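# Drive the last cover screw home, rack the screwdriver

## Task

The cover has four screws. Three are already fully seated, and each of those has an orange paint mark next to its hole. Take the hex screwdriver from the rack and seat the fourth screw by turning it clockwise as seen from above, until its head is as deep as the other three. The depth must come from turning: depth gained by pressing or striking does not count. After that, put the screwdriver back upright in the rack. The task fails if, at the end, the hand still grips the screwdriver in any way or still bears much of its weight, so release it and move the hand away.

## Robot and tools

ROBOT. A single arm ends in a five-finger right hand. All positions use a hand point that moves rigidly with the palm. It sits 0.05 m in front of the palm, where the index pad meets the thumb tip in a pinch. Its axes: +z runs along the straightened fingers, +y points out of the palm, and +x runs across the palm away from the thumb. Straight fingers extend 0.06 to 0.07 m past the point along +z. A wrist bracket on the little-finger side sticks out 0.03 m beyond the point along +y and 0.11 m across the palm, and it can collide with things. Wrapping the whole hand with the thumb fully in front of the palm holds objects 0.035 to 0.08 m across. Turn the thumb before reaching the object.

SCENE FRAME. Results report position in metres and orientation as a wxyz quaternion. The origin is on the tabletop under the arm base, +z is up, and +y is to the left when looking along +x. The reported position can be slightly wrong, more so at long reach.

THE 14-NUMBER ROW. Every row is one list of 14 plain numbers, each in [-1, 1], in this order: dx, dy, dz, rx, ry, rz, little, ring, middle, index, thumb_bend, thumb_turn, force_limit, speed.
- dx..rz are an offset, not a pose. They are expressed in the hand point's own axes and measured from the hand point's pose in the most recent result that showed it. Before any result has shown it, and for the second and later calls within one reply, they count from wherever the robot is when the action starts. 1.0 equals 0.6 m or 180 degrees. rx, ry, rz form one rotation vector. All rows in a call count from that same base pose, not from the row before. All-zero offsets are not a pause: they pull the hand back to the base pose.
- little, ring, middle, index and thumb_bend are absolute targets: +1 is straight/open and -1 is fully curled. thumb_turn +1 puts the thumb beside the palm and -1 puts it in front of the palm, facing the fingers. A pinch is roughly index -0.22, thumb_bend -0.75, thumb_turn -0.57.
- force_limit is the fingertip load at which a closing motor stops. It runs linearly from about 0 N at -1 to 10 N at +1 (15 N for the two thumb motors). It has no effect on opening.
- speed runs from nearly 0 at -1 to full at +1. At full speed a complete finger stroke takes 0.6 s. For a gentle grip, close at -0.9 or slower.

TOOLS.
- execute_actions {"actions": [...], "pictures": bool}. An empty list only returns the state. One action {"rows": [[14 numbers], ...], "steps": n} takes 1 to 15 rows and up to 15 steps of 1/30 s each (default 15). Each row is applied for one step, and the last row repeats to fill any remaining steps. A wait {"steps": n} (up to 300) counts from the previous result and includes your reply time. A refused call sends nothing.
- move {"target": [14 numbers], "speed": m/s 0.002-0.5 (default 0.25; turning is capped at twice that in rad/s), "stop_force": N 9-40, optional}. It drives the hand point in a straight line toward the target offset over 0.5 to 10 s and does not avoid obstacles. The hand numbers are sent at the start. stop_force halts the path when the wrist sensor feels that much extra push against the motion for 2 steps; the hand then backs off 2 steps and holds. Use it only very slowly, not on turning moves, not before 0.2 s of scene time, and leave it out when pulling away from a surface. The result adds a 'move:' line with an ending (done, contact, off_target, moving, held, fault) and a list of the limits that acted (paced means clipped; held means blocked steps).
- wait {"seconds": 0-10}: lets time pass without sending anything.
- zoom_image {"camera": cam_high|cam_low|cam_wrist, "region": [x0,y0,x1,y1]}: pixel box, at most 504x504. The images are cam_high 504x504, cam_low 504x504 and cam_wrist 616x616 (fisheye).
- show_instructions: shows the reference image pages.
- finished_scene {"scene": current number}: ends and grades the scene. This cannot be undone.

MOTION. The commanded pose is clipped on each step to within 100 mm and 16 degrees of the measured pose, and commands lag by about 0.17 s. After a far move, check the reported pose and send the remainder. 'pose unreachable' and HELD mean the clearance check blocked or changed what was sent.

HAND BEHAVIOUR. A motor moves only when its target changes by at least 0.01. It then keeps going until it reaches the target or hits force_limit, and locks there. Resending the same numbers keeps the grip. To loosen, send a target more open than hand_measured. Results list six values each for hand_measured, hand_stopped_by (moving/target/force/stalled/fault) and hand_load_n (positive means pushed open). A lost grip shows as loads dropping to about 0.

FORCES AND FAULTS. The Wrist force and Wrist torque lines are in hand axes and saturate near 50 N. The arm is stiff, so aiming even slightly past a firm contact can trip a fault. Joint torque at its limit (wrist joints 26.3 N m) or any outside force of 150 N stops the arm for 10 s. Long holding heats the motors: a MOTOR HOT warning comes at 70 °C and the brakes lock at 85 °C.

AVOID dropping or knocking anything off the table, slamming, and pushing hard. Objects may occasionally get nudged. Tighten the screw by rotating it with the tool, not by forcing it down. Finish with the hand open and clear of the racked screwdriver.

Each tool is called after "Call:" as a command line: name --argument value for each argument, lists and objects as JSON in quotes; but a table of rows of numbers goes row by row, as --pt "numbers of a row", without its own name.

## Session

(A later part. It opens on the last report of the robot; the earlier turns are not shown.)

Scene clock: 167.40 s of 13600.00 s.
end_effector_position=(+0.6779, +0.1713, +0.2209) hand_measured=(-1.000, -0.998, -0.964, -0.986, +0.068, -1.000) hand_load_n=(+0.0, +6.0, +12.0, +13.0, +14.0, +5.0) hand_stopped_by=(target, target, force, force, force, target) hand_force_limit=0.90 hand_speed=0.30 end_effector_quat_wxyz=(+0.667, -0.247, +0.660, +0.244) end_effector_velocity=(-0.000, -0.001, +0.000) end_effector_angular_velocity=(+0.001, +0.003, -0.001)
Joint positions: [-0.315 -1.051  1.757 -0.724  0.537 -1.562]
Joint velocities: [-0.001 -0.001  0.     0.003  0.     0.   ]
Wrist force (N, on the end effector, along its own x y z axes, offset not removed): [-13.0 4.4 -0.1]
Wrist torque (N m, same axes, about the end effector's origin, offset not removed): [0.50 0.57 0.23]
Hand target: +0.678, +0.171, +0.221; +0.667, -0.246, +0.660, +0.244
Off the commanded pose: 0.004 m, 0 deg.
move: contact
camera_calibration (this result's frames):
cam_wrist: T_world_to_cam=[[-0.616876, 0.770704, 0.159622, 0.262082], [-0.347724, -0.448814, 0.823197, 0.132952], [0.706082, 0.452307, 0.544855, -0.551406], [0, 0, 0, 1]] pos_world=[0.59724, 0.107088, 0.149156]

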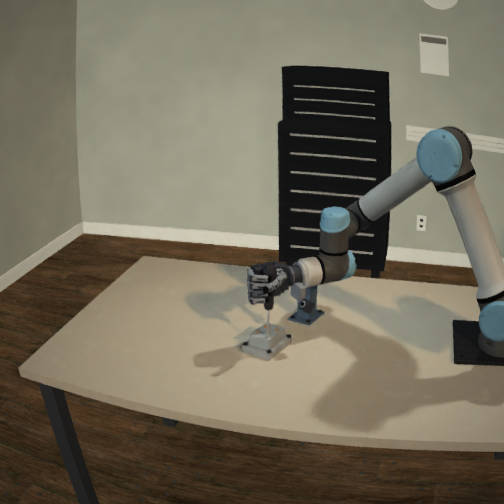

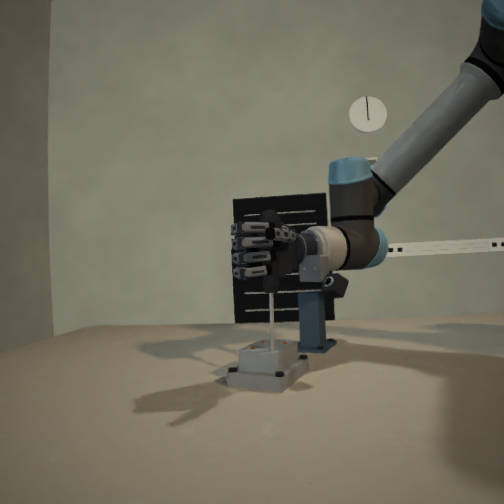

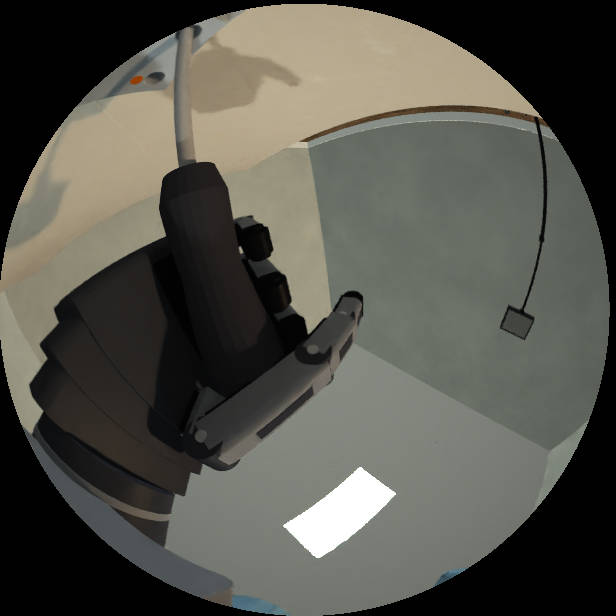

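Call:
move --target '[0,-0.02735,0.01517,0.1111,0,0,-1,-1,-1,-1,-0.7,-1,0.9,0.3]' --speed 0.5

Call:
move --target '[0,-0.02735,0.01517,0.1111,0,0,-1,-1,-1,-1,-0.7,-1,0.9,0.3]' --speed 0.5

Call:
move --target '[0,-0.02735,0.01517,0.1111,0,0,-1,-1,-1,-1,-0.7,-1,0.9,0.3]' --speed 0.5

Call:
move --target '[0,-0.02735,0.01517,0.1111,0,0,-1,-1,-1,-1,-0.7,-1,0.9,0.3]' --speed 0.5

Call:
execute_actions --actions '[{"rows":[[0,0,0,0,0,0,-0.55,-0.55,-0.4,-0.5,0.45,-1,0.9,0.4]],"steps":10}]' --pictures false

Call:
move --target '[0,0.0317,-0.0528,-0.2222,0,0,-0.55,-0.55,-0.4,-0.5,0.45,-1,0.9,0.2]' --speed 0.5

Call:
move --target '[0,0.0322,-0.0516,-0.2211,0,0,-0.55,-0.55,-0.4,-0.5,0.45,-1,0.9,0.2]' --speed 0.5

Call:
execute_actions --actions '[{"rows":[[0,0,0,0,0,0,-1,-1,-1,-1,0.45,-1,0.9,0.3]],"steps":13}]' --pictures false

Call:
execute_actions --actions '[{"rows":[[0,0,0,0,0,0,-1,-1,-1,-1,-0.7,-1,0.9,0.3]],"steps":13}]' --pictures false

Call:
move --target '[0.008,0,0,0,0,0,-1,-1,-1,-1,-0.7,-1,0.9,0.3]' --speed 0.003 --stop_force 9

Scene clock: 170.83 s of 13600.00 s.
end_effector_position=(+0.6955, +0.1648, +0.2212) hand_measured=(-1.000, -0.998, -0.964, -0.986, +0.068, -1.000) hand_load_n=(+0.0, +4.5, +11.5, +15.0, +13.0, +6.0) hand_stopped_by=(target, target, force, force, force, target) hand_force_limit=0.90 hand_speed=0.30 end_effector_quat_wxyz=(+0.699, -0.128, +0.692, +0.126) end_effector_velocity=(+0.001, -0.001, -0.000) end_effector_angular_velocity=(+0.001, -0.000, -0.016)
Joint positions: [-0.228 -1.134  1.898 -0.777  0.972 -1.566]
Joint velocities: [ 0.005 -0.001  0.003 -0.003  0.021  0.001]
Wrist force (N, on the end effector, along its own x y z axes, offset not removed): [-7.1 1.8 -0.9]
Wrist torque (N m, same axes, about the end effector's origin, offset not removed): [0.31 0.67 -0.09]
Hand target: +0.696, +0.165, +0.221; +0.699, -0.127, +0.692, +0.125
Off the commanded pose: 0.000 m, 0 deg.
move: done
camera_calibration (this result's frames):
cam_wrist: T_world_to_cam=[[-0.318047, 0.934016, 0.162668, 0.042451], [-0.480442, -0.306697, 0.821652, 0.20511], [0.817326, 0.183171, 0.546285, -0.594312], [0, 0, 0, 1]] pos_world=[0.597791, 0.132117, 0.149229]

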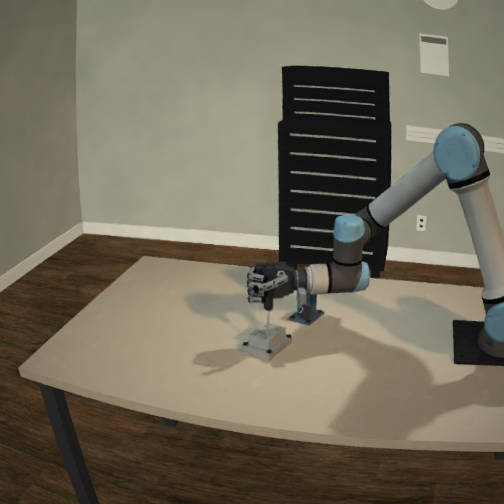

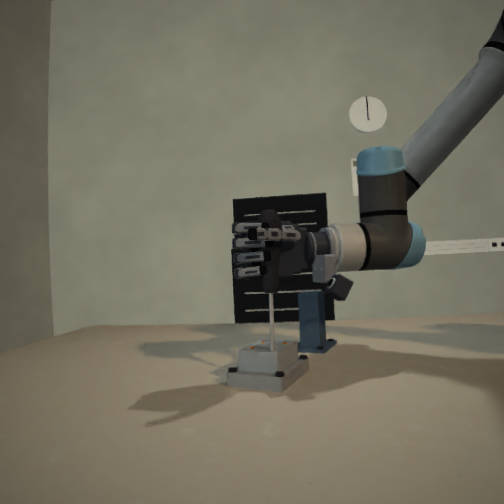

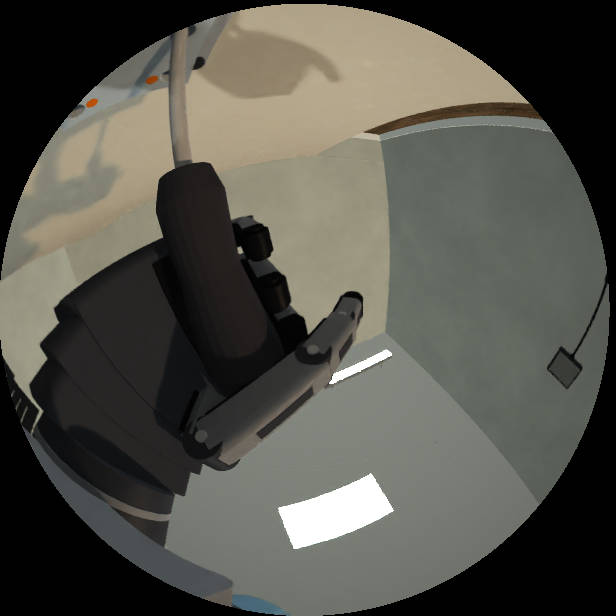

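Scene clock: 171.93 s of 13600.00 s.
end_effector_position=(+0.7097, +0.1528, +0.2214) hand_measured=(-1.000, -0.998, -0.964, -0.986, +0.068, -1.000) hand_load_n=(+0.0, +2.5, +11.5, +17.5, +11.5, +7.0) hand_stopped_by=(target, target, force, force, force, target) hand_force_limit=0.90 hand_speed=0.30 end_effector_quat_wxyz=(+0.711, -0.005, +0.703, +0.005) end_effector_velocity=(+0.001, -0.001, +0.000) end_effector_angular_velocity=(+0.001, -0.001, -0.018)
Joint positions: [-0.087 -1.16   1.94  -0.792  1.459 -1.568]
Joint velocities: [ 0.008  0.001 -0.003  0.001  0.025  0.   ]
Wrist force (N, on the end effector, along its own x y z axes, offset not removed): [-3.8 -0.8 -1.6]
Wrist torque (N m, same axes, about the end effector's origin, offset not removed): [0.12 0.70 -0.35]
Hand target: +0.710, +0.153, +0.221; +0.711, -0.004, +0.703, +0.004
Off the commanded pose: 0.000 m, 0 deg.
move: done
camera_calibration (this result's frames):
cam_wrist: T_world_to_cam=[[0.0183616, 0.985903, 0.166307, -0.189271], [-0.556901, -0.128059, 0.820647, 0.235285], [0.830376, -0.107685, 0.546699, -0.568751], [0, 0, 0, 1]] pos_world=[0.606783, 0.155487, 0.149327]

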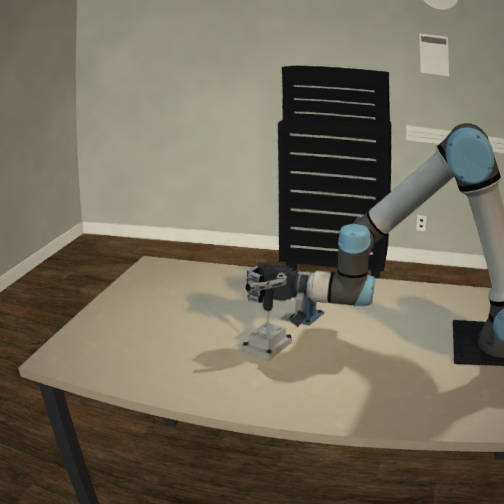

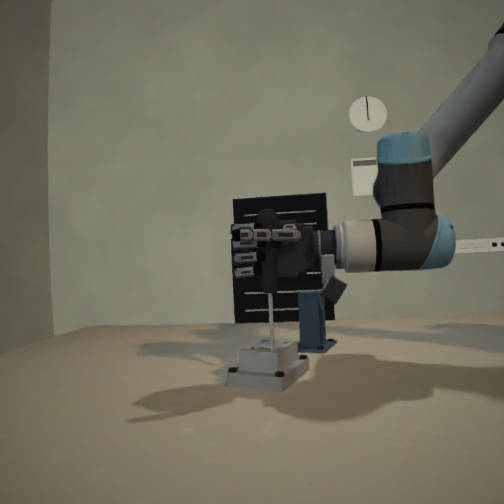

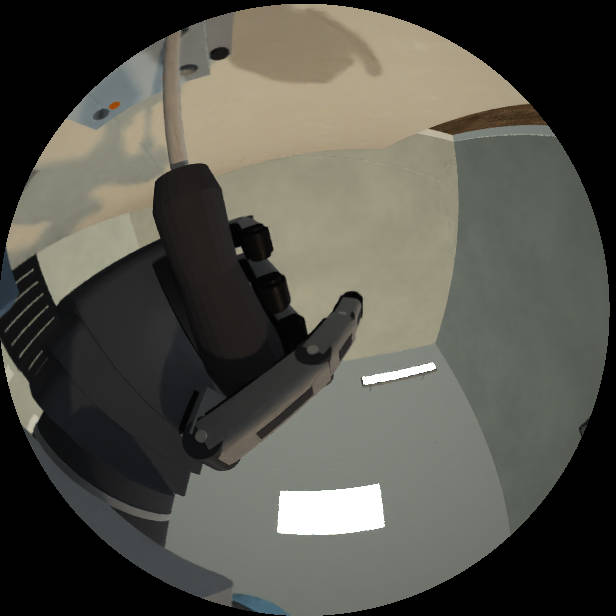

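Scene clock: 173.03 s of 13600.00 s.
end_effector_position=(+0.7190, +0.1366, +0.2215) hand_measured=(-1.000, -0.998, -0.964, -0.986, +0.068, -1.000) hand_load_n=(+0.0, +1.0, +11.0, +19.5, +11.0, +6.5) hand_stopped_by=(target, target, force, force, force, target) hand_force_limit=0.90 hand_speed=0.30 end_effector_quat_wxyz=(+0.701, +0.118, +0.693, -0.117) end_effector_velocity=(+0.001, -0.002, -0.000) end_effector_angular_velocity=(+0.001, +0.001, -0.019)
Joint positions: [ 0.07  -1.12   1.875 -0.767  1.964 -1.57 ]
Joint velocities: [ 0.006  0.004 -0.008  0.004  0.025  0.001]
Wrist force (N, on the end effector, along its own x y z axes, offset not removed): [1.3 -2.2 -3.3]
Wrist torque (N m, same axes, about the end effector's origin, offset not removed): [0.19 0.57 -0.68]
Hand target: +0.719, +0.137, +0.222; +0.701, +0.119, +0.693, -0.117
Off the commanded pose: 0.000 m, 0 deg.
move: done
camera_calibration (this result's frames):
cam_wrist: T_world_to_cam=[[0.352304, 0.920319, 0.169983, -0.405463], [-0.568062, 0.0659415, 0.82034, 0.219896], [0.743766, -0.38557, 0.54603, -0.477867], [0, 0, 0, 1]] pos_world=[0.623182, 0.174404, 0.149461]

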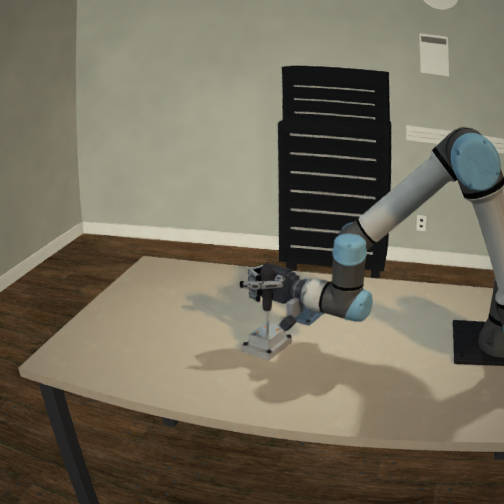

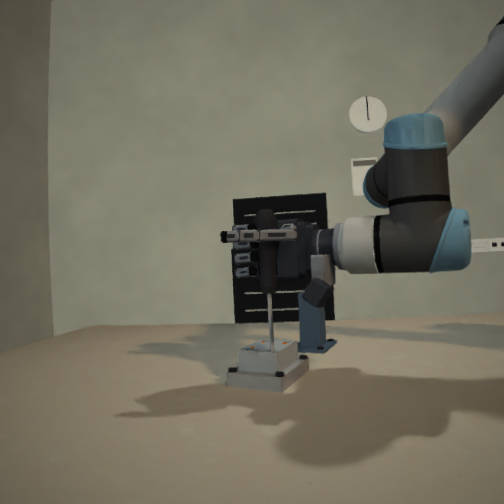

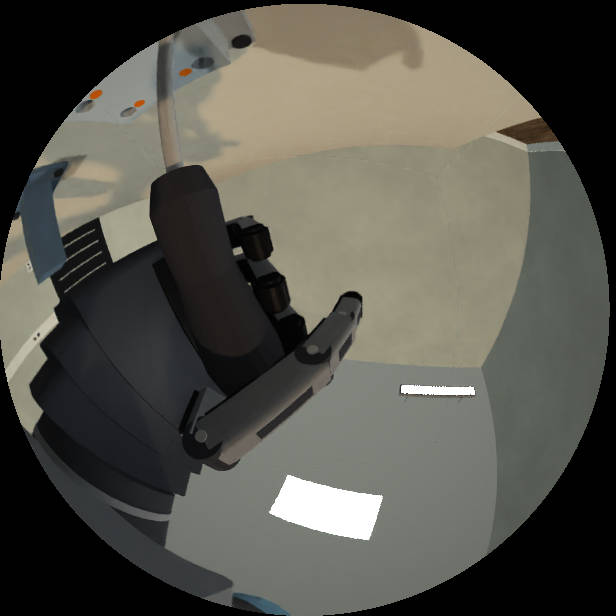

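Scene clock: 174.13 s of 13600.00 s.
end_effector_position=(+0.7222, +0.1182, +0.2215) hand_measured=(-1.000, -0.998, -0.964, -0.986, +0.068, -1.000) hand_load_n=(+0.0, +0.5, +11.0, +21.0, +10.5, +6.0) hand_stopped_by=(target, target, force, force, force, target) hand_force_limit=0.90 hand_speed=0.30 end_effector_quat_wxyz=(+0.670, +0.237, +0.663, -0.235) end_effector_velocity=(+0.001, -0.001, +0.000) end_effector_angular_velocity=(+0.002, -0.000, -0.015)
Joint positions: [ 0.198 -1.027  1.716 -0.703  2.438 -1.573]
Joint velocities: [ 0.005  0.006 -0.012  0.008  0.019  0.002]
Wrist force (N, on the end effector, along its own x y z axes, offset not removed): [2.7 -3.7 -2.9]
Wrist torque (N m, same axes, about the end effector's origin, offset not removed): [0.13 0.46 -0.88]
Hand target: +0.722, +0.118, +0.222; +0.670, +0.238, +0.663, -0.235
Off the commanded pose: 0.000 m, 0 deg.
move: done
camera_calibration (this result's frames):
cam_wrist: T_world_to_cam=[[0.6441, 0.745058, 0.173274, -0.580407], [-0.512646, 0.252318, 0.820689, 0.160805], [0.567741, -0.617434, 0.544469, -0.332452], [0, 0, 0, 1]] pos_world=[0.645022, 0.186596, 0.149609]

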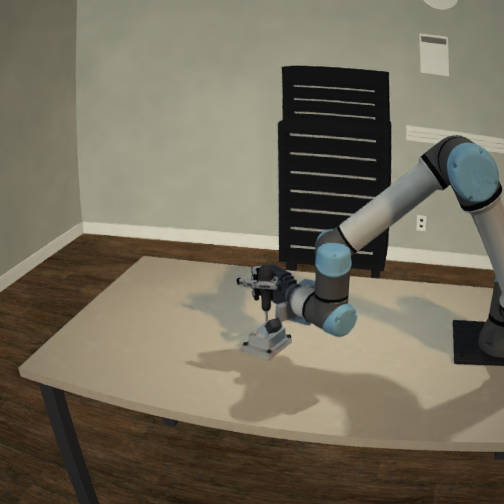

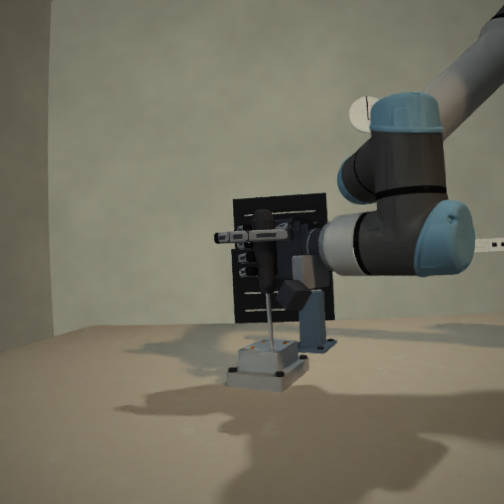

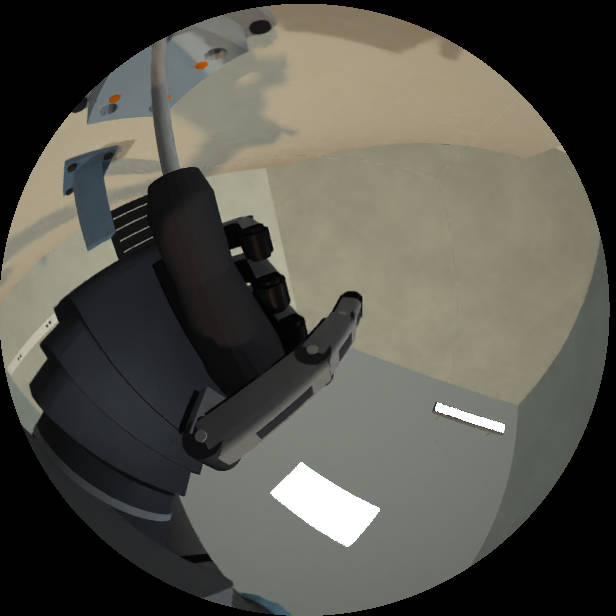

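Scene clock: 174.47 s of 13600.00 s.
end_effector_position=(+0.7222, +0.1183, +0.2216) hand_measured=(-0.550, -0.550, -0.430, -0.502, +0.400, -1.000) hand_load_n=(+0.0, +0.0, +0.5, +0.0, +0.0, +0.0) hand_stopped_by=(moving, moving, moving, moving, moving, target) hand_force_limit=0.90 hand_speed=0.40 end_effector_quat_wxyz=(+0.670, +0.237, +0.663, -0.235) end_effector_velocity=(+0.000, +0.001, +0.001) end_effector_angular_velocity=(+0.000, -0.002, +0.003)
Joint positions: [ 0.198 -1.026  1.716 -0.703  2.438 -1.573]
Joint velocities: [-0.    -0.    -0.    -0.001 -0.003  0.   ]
Wrist force (N, on the end effector, along its own x y z axes, offset not removed): [-1.1 0.3 0.3]
Wrist torque (N m, same axes, about the end effector's origin, offset not removed): [0.11 0.14 -0.02]
Hand target: +0.722, +0.118, +0.221; +0.670, +0.237, +0.663, -0.235
Off the commanded pose: 0.000 m, 0 deg.
Steps of this call (steps 1 to 10: all 10 steps of this action). Readings (end_effector_position | what the end effector reports):
1: (+0.7222, +0.1182, +0.2215) | hand_measured=(-1.000, -0.998, -0.964, -0.986, +0.068, -1.000) hand_load_n=(+0.0, +0.5, +11.0, +21.0, +10.5, +6.0) hand_stopped_by=(moving, moving, moving, moving, moving, target) hand_force_limit=0.90 hand_speed=0.40
2: (+0.7222, +0.1182, +0.2215) | hand_measured=(-1.000, -0.998, -0.964, -0.986, +0.068, -1.000) hand_load_n=(+0.0, +0.5, +11.0, +21.0, +10.5, +5.5) hand_stopped_by=(moving, moving, moving, moving, moving, target) hand_force_limit=0.90 hand_speed=0.40
4: (+0.7222, +0.1182, +0.2215) | hand_measured=(-0.930, -0.928, -0.900, -0.918, +0.108, -1.000) hand_load_n=(+0.0, +0.0, -8.5, +1.0, +5.5, +3.5) hand_stopped_by=(moving, moving, moving, moving, moving, target) hand_force_limit=0.90 hand_speed=0.40
8: (+0.7222, +0.1183, +0.2215) | hand_measured=(-0.618, -0.618, -0.584, -0.606, +0.302, -1.000) hand_load_n=(+0.0, +0.0, +0.0, +0.0, +0.0, +0.0) hand_stopped_by=(moving, moving, moving, moving, moving, target) hand_force_limit=0.90 hand_speed=0.40
10: the state above

Scene clock: 176.17 s of 13600.00 s.
end_effector_position=(+0.7093, +0.1529, +0.2214) hand_measured=(-0.550, -0.550, -0.400, -0.500, +0.450, -1.000) hand_load_n=(+0.0, +0.0, +0.0, +0.0, +0.0, +0.0) hand_stopped_by=(target, target, target, target, target, target) hand_force_limit=0.90 hand_speed=0.20 end_effector_quat_wxyz=(+0.711, -0.006, +0.703, +0.005) end_effector_velocity=(+0.001, +0.000, -0.001) end_effector_angular_velocity=(-0.000, +0.002, +0.016)
Joint positions: [-0.088 -1.16   1.941 -0.793  1.457 -1.568]
Joint velocities: [-0.008  0.002 -0.003  0.003 -0.024 -0.   ]
Wrist force (N, on the end effector, along its own x y z axes, offset not removed): [0.0 3.6 1.0]
Wrist torque (N m, same axes, about the end effector's origin, offset not removed): [0.54 -0.01 0.02]
Hand target: +0.709, +0.153, +0.221; +0.711, -0.007, +0.703, +0.006
Off the commanded pose: 0.000 m, 0 deg.
move: done
camera_calibration (this result's frames):
cam_wrist: T_world_to_cam=[[0.0162488, 0.98596, 0.166191, -0.18792], [-0.556964, -0.129112, 0.820439, 0.235317], [0.830377, -0.105893, 0.547047, -0.568776], [0, 0, 0, 1]] pos_world=[0.606416, 0.155434, 0.149314]

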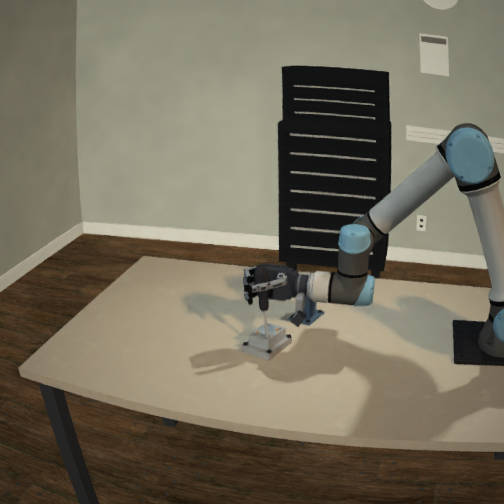

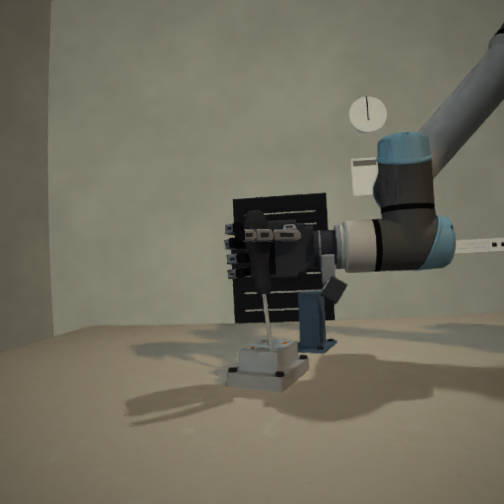

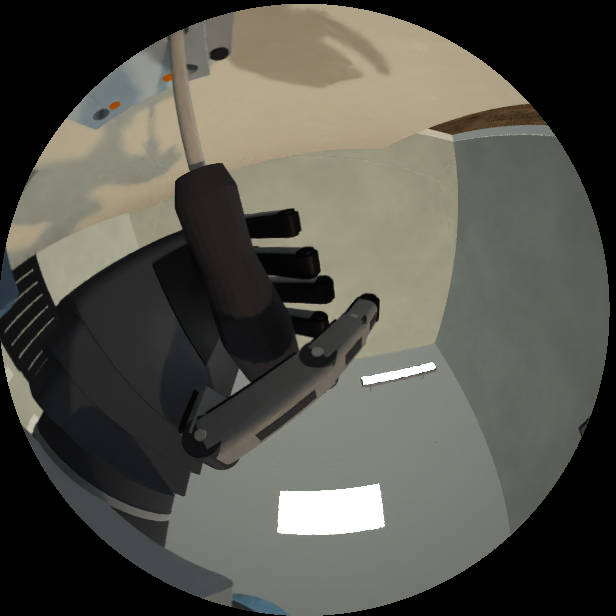

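Scene clock: 177.60 s of 13600.00 s.
end_effector_position=(+0.6779, +0.1715, +0.2210) hand_measured=(-0.550, -0.550, -0.400, -0.500, +0.450, -1.000) hand_load_n=(+0.0, +0.0, +0.0, +0.0, +0.0, +0.0) hand_stopped_by=(target, target, target, target, target, target) hand_force_limit=0.90 hand_speed=0.20 end_effector_quat_wxyz=(+0.667, -0.247, +0.660, +0.244) end_effector_velocity=(+0.000, +0.001, -0.000) end_effector_angular_velocity=(-0.002, +0.002, +0.017)
Joint positions: [-0.315 -1.051  1.757 -0.725  0.537 -1.561]
Joint velocities: [-0.001  0.007 -0.015  0.013 -0.018 -0.005]
Wrist force (N, on the end effector, along its own x y z axes, offset not removed): [-0.1 2.2 1.3]
Wrist torque (N m, same axes, about the end effector's origin, offset not removed): [0.30 -0.05 0.03]
Hand target: +0.678, +0.172, +0.221; +0.666, -0.247, +0.660, +0.244
Off the commanded pose: 0.000 m, 0 deg.
move: done
camera_calibration (this result's frames):
cam_wrist: T_world_to_cam=[[-0.617135, 0.77056, 0.159316, 0.262153], [-0.34808, -0.44893, 0.822984, 0.133301], [0.70568, 0.452437, 0.545267, -0.55129], [0, 0, 0, 1]] pos_world=[0.597217, 0.107262, 0.14913]

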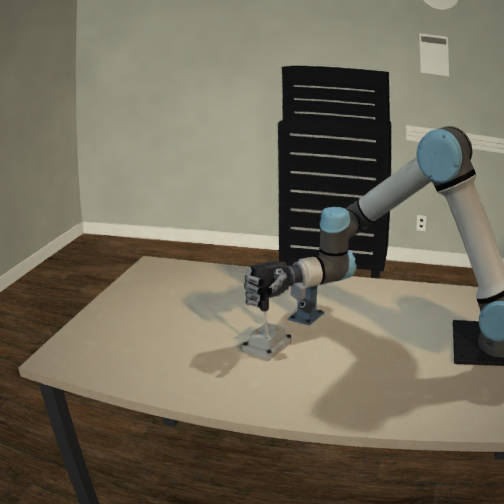

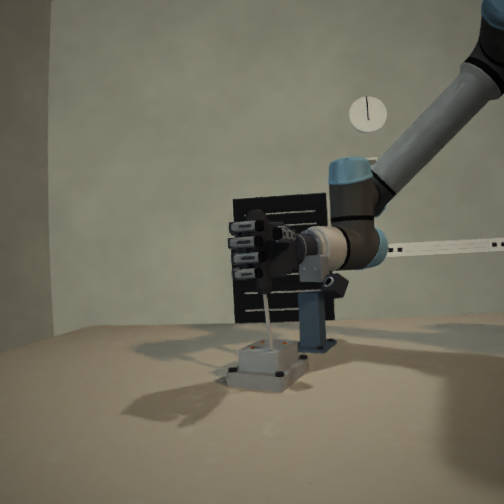

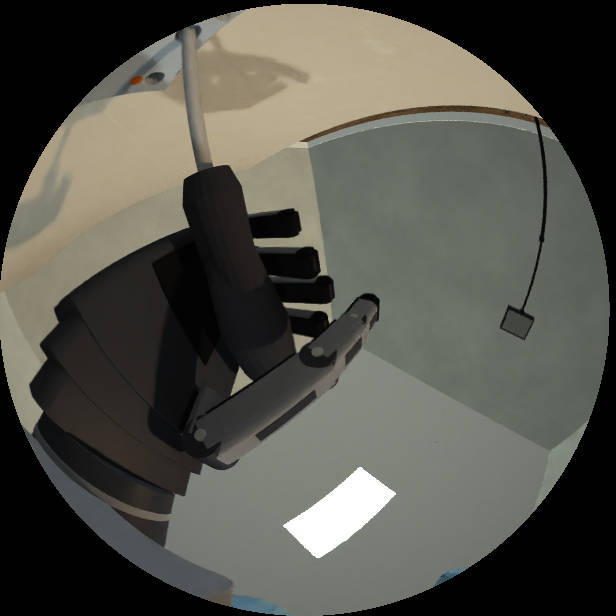

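Scene clock: 178.03 s of 13600.00 s.
end_effector_position=(+0.6779, +0.1715, +0.2210) hand_measured=(-1.000, -0.998, -0.964, -0.986, +0.450, -1.000) hand_load_n=(+0.0, +5.0, +10.0, +10.5, +1.5, +0.0) hand_stopped_by=(target, target, force, force, target, target) hand_force_limit=0.90 hand_speed=0.30 end_effector_quat_wxyz=(+0.667, -0.247, +0.660, +0.244) end_effector_velocity=(-0.000, +0.000, +0.000) end_effector_angular_velocity=(-0.000, -0.001, -0.001)
Joint positions: [-0.315 -1.051  1.757 -0.725  0.537 -1.562]
Joint velocities: [ 0.    -0.001  0.001 -0.001  0.001 -0.   ]
Wrist force (N, on the end effector, along its own x y z axes, offset not removed): [-0.6 2.1 2.1]
Wrist torque (N m, same axes, about the end effector's origin, offset not removed): [0.21 0.00 0.13]
Hand target: +0.678, +0.172, +0.221; +0.667, -0.247, +0.660, +0.244
Off the commanded pose: 0.000 m, 0 deg.
Steps of this call (steps 1 to 13: all 13 steps of this action). Readings (end_effector_position | what the end effector reports):
1: (+0.6779, +0.1715, +0.2210) | hand_measured=(-0.550, -0.550, -0.400, -0.500, +0.450, -1.000) hand_load_n=(+0.0, +0.0, +0.0, +0.0, +0.0, +0.0) hand_stopped_by=(moving, moving, moving, moving, target, target) hand_force_limit=0.90 hand_speed=0.30
2: (+0.6779, +0.1716, +0.2210) | hand_measured=(-0.550, -0.550, -0.400, -0.500, +0.450, -1.000) hand_load_n=(+0.0, +0.0, +0.0, +0.0, +0.0, +0.0) hand_stopped_by=(moving, moving, moving, moving, target, target) hand_force_limit=0.90 hand_speed=0.30
4: (+0.6779, +0.1716, +0.2210) | hand_measured=(-0.616, -0.616, -0.466, -0.566, +0.450, -1.000) hand_load_n=(+0.0, +0.0, +0.0, +0.0, +0.0, +0.0) hand_stopped_by=(moving, moving, moving, moving, target, target) hand_force_limit=0.90 hand_speed=0.30
8: (+0.6780, +0.1715, +0.2210) | hand_measured=(-0.904, -0.904, -0.754, -0.854, +0.450, -1.000) hand_load_n=(+0.0, +1.5, +0.0, +0.0, +0.0, +0.0) hand_stopped_by=(moving, moving, moving, moving, target, target) hand_force_limit=0.90 hand_speed=0.30
13: the state above

Scene clock: 178.47 s of 13600.00 s.
end_effector_position=(+0.6779, +0.1715, +0.2210) hand_measured=(-1.000, -0.998, -0.964, -0.986, +0.068, -1.000) hand_load_n=(+0.0, +6.0, +11.0, +12.0, +15.0, +4.0) hand_stopped_by=(target, target, force, force, force, target) hand_force_limit=0.90 hand_speed=0.30 end_effector_quat_wxyz=(+0.667, -0.247, +0.660, +0.244) end_effector_velocity=(-0.000, -0.000, -0.000) end_effector_angular_velocity=(+0.000, +0.000, +0.000)
Joint positions: [-0.315 -1.051  1.757 -0.725  0.537 -1.562]
Joint velocities: [-0.    -0.     0.     0.    -0.001 -0.   ]
Wrist force (N, on the end effector, along its own x y z axes, offset not removed): [1.2 4.9 1.5]
Wrist torque (N m, same axes, about the end effector's origin, offset not removed): [0.47 -0.11 0.53]
Hand target: +0.678, +0.171, +0.221; +0.667, -0.247, +0.660, +0.244
Off the commanded pose: 0.000 m, 0 deg.
Steps of this call (steps 1 to 13: all 13 steps of this action). Readings (end_effector_position | what the end effector reports):
1: (+0.6779, +0.1715, +0.2210) | hand_measured=(-1.000, -0.998, -0.964, -0.986, +0.450, -1.000) hand_load_n=(+0.0, +5.0, +10.0, +10.5, +1.5, +0.0) hand_stopped_by=(target, target, force, force, moving, target) hand_force_limit=0.90 hand_speed=0.30
2: (+0.6779, +0.1715, +0.2210) | hand_measured=(-1.000, -0.998, -0.964, -0.986, +0.450, -1.000) hand_load_n=(+0.0, +5.0, +10.0, +10.5, +1.5, +0.0) hand_stopped_by=(target, target, force, force, moving, target) hand_force_limit=0.90 hand_speed=0.30
4: (+0.6779, +0.1715, +0.2210) | hand_measured=(-1.000, -0.998, -0.964, -0.986, +0.412, -1.000) hand_load_n=(+0.0, +5.0, +10.0, +10.5, +3.0, +0.5) hand_stopped_by=(target, target, force, force, moving, target) hand_force_limit=0.90 hand_speed=0.30
8: (+0.6779, +0.1715, +0.2210) | hand_measured=(-1.000, -0.998, -0.964, -0.986, +0.238, -1.000) hand_load_n=(+0.0, +4.5, +10.0, +10.0, +10.0, +2.5) hand_stopped_by=(target, target, force, force, moving, target) hand_force_limit=0.90 hand_speed=0.30
13: the state above

Scene clock: 179.23 s of 13600.00 s.
end_effector_position=(+0.6780, +0.1715, +0.2206) hand_measured=(-1.000, -0.998, -0.964, -0.986, +0.070, -1.000) hand_load_n=(+0.0, +6.5, +11.5, +12.5, +14.0, +6.0) hand_stopped_by=(target, target, force, force, force, target) hand_force_limit=0.90 hand_speed=0.30 end_effector_quat_wxyz=(+0.667, -0.247, +0.659, +0.243) end_effector_velocity=(-0.000, -0.000, +0.000) end_effector_angular_velocity=(+0.001, +0.002, -0.001)
Joint positions: [-0.315 -1.05   1.757 -0.727  0.537 -1.562]
Joint velocities: [-0.001 -0.002  0.001  0.003  0.    -0.   ]
Wrist force (N, on the end effector, along its own x y z axes, offset not removed): [-16.9 3.7 1.3]
Wrist torque (N m, same axes, about the end effector's origin, offset not removed): [0.19 0.88 0.11]
Hand target: +0.678, +0.171, +0.221; +0.667, -0.247, +0.660, +0.244
Off the commanded pose: 0.004 m, 0 deg.
move: contact
camera_calibration (this result's frames):
cam_wrist: T_world_to_cam=[[-0.617238, 0.770607, 0.158688, 0.26253], [-0.348603, -0.448679, 0.822899, 0.133959], [0.705332, 0.452606, 0.545578, -0.551005], [0, 0, 0, 1]] pos_world=[0.597384, 0.107185, 0.148721]

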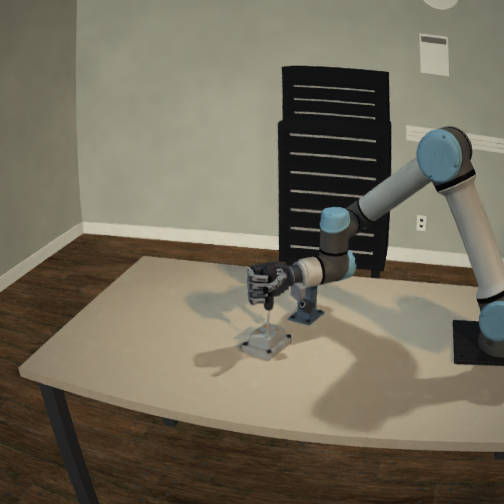

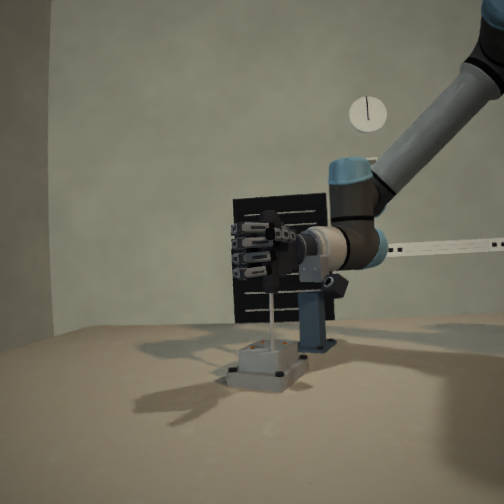

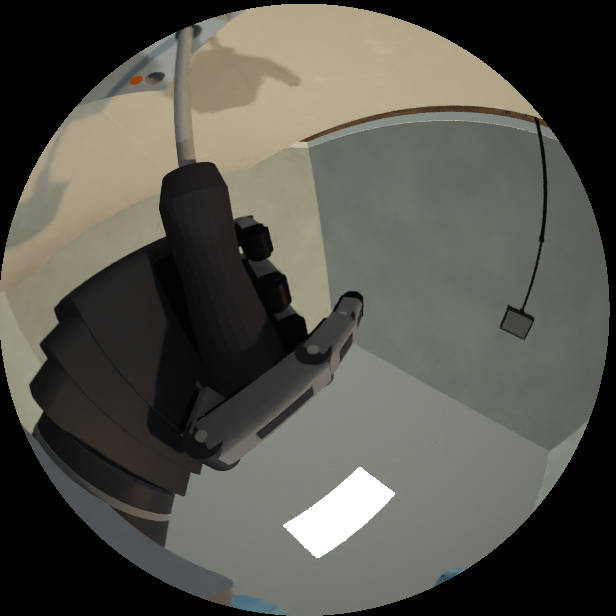

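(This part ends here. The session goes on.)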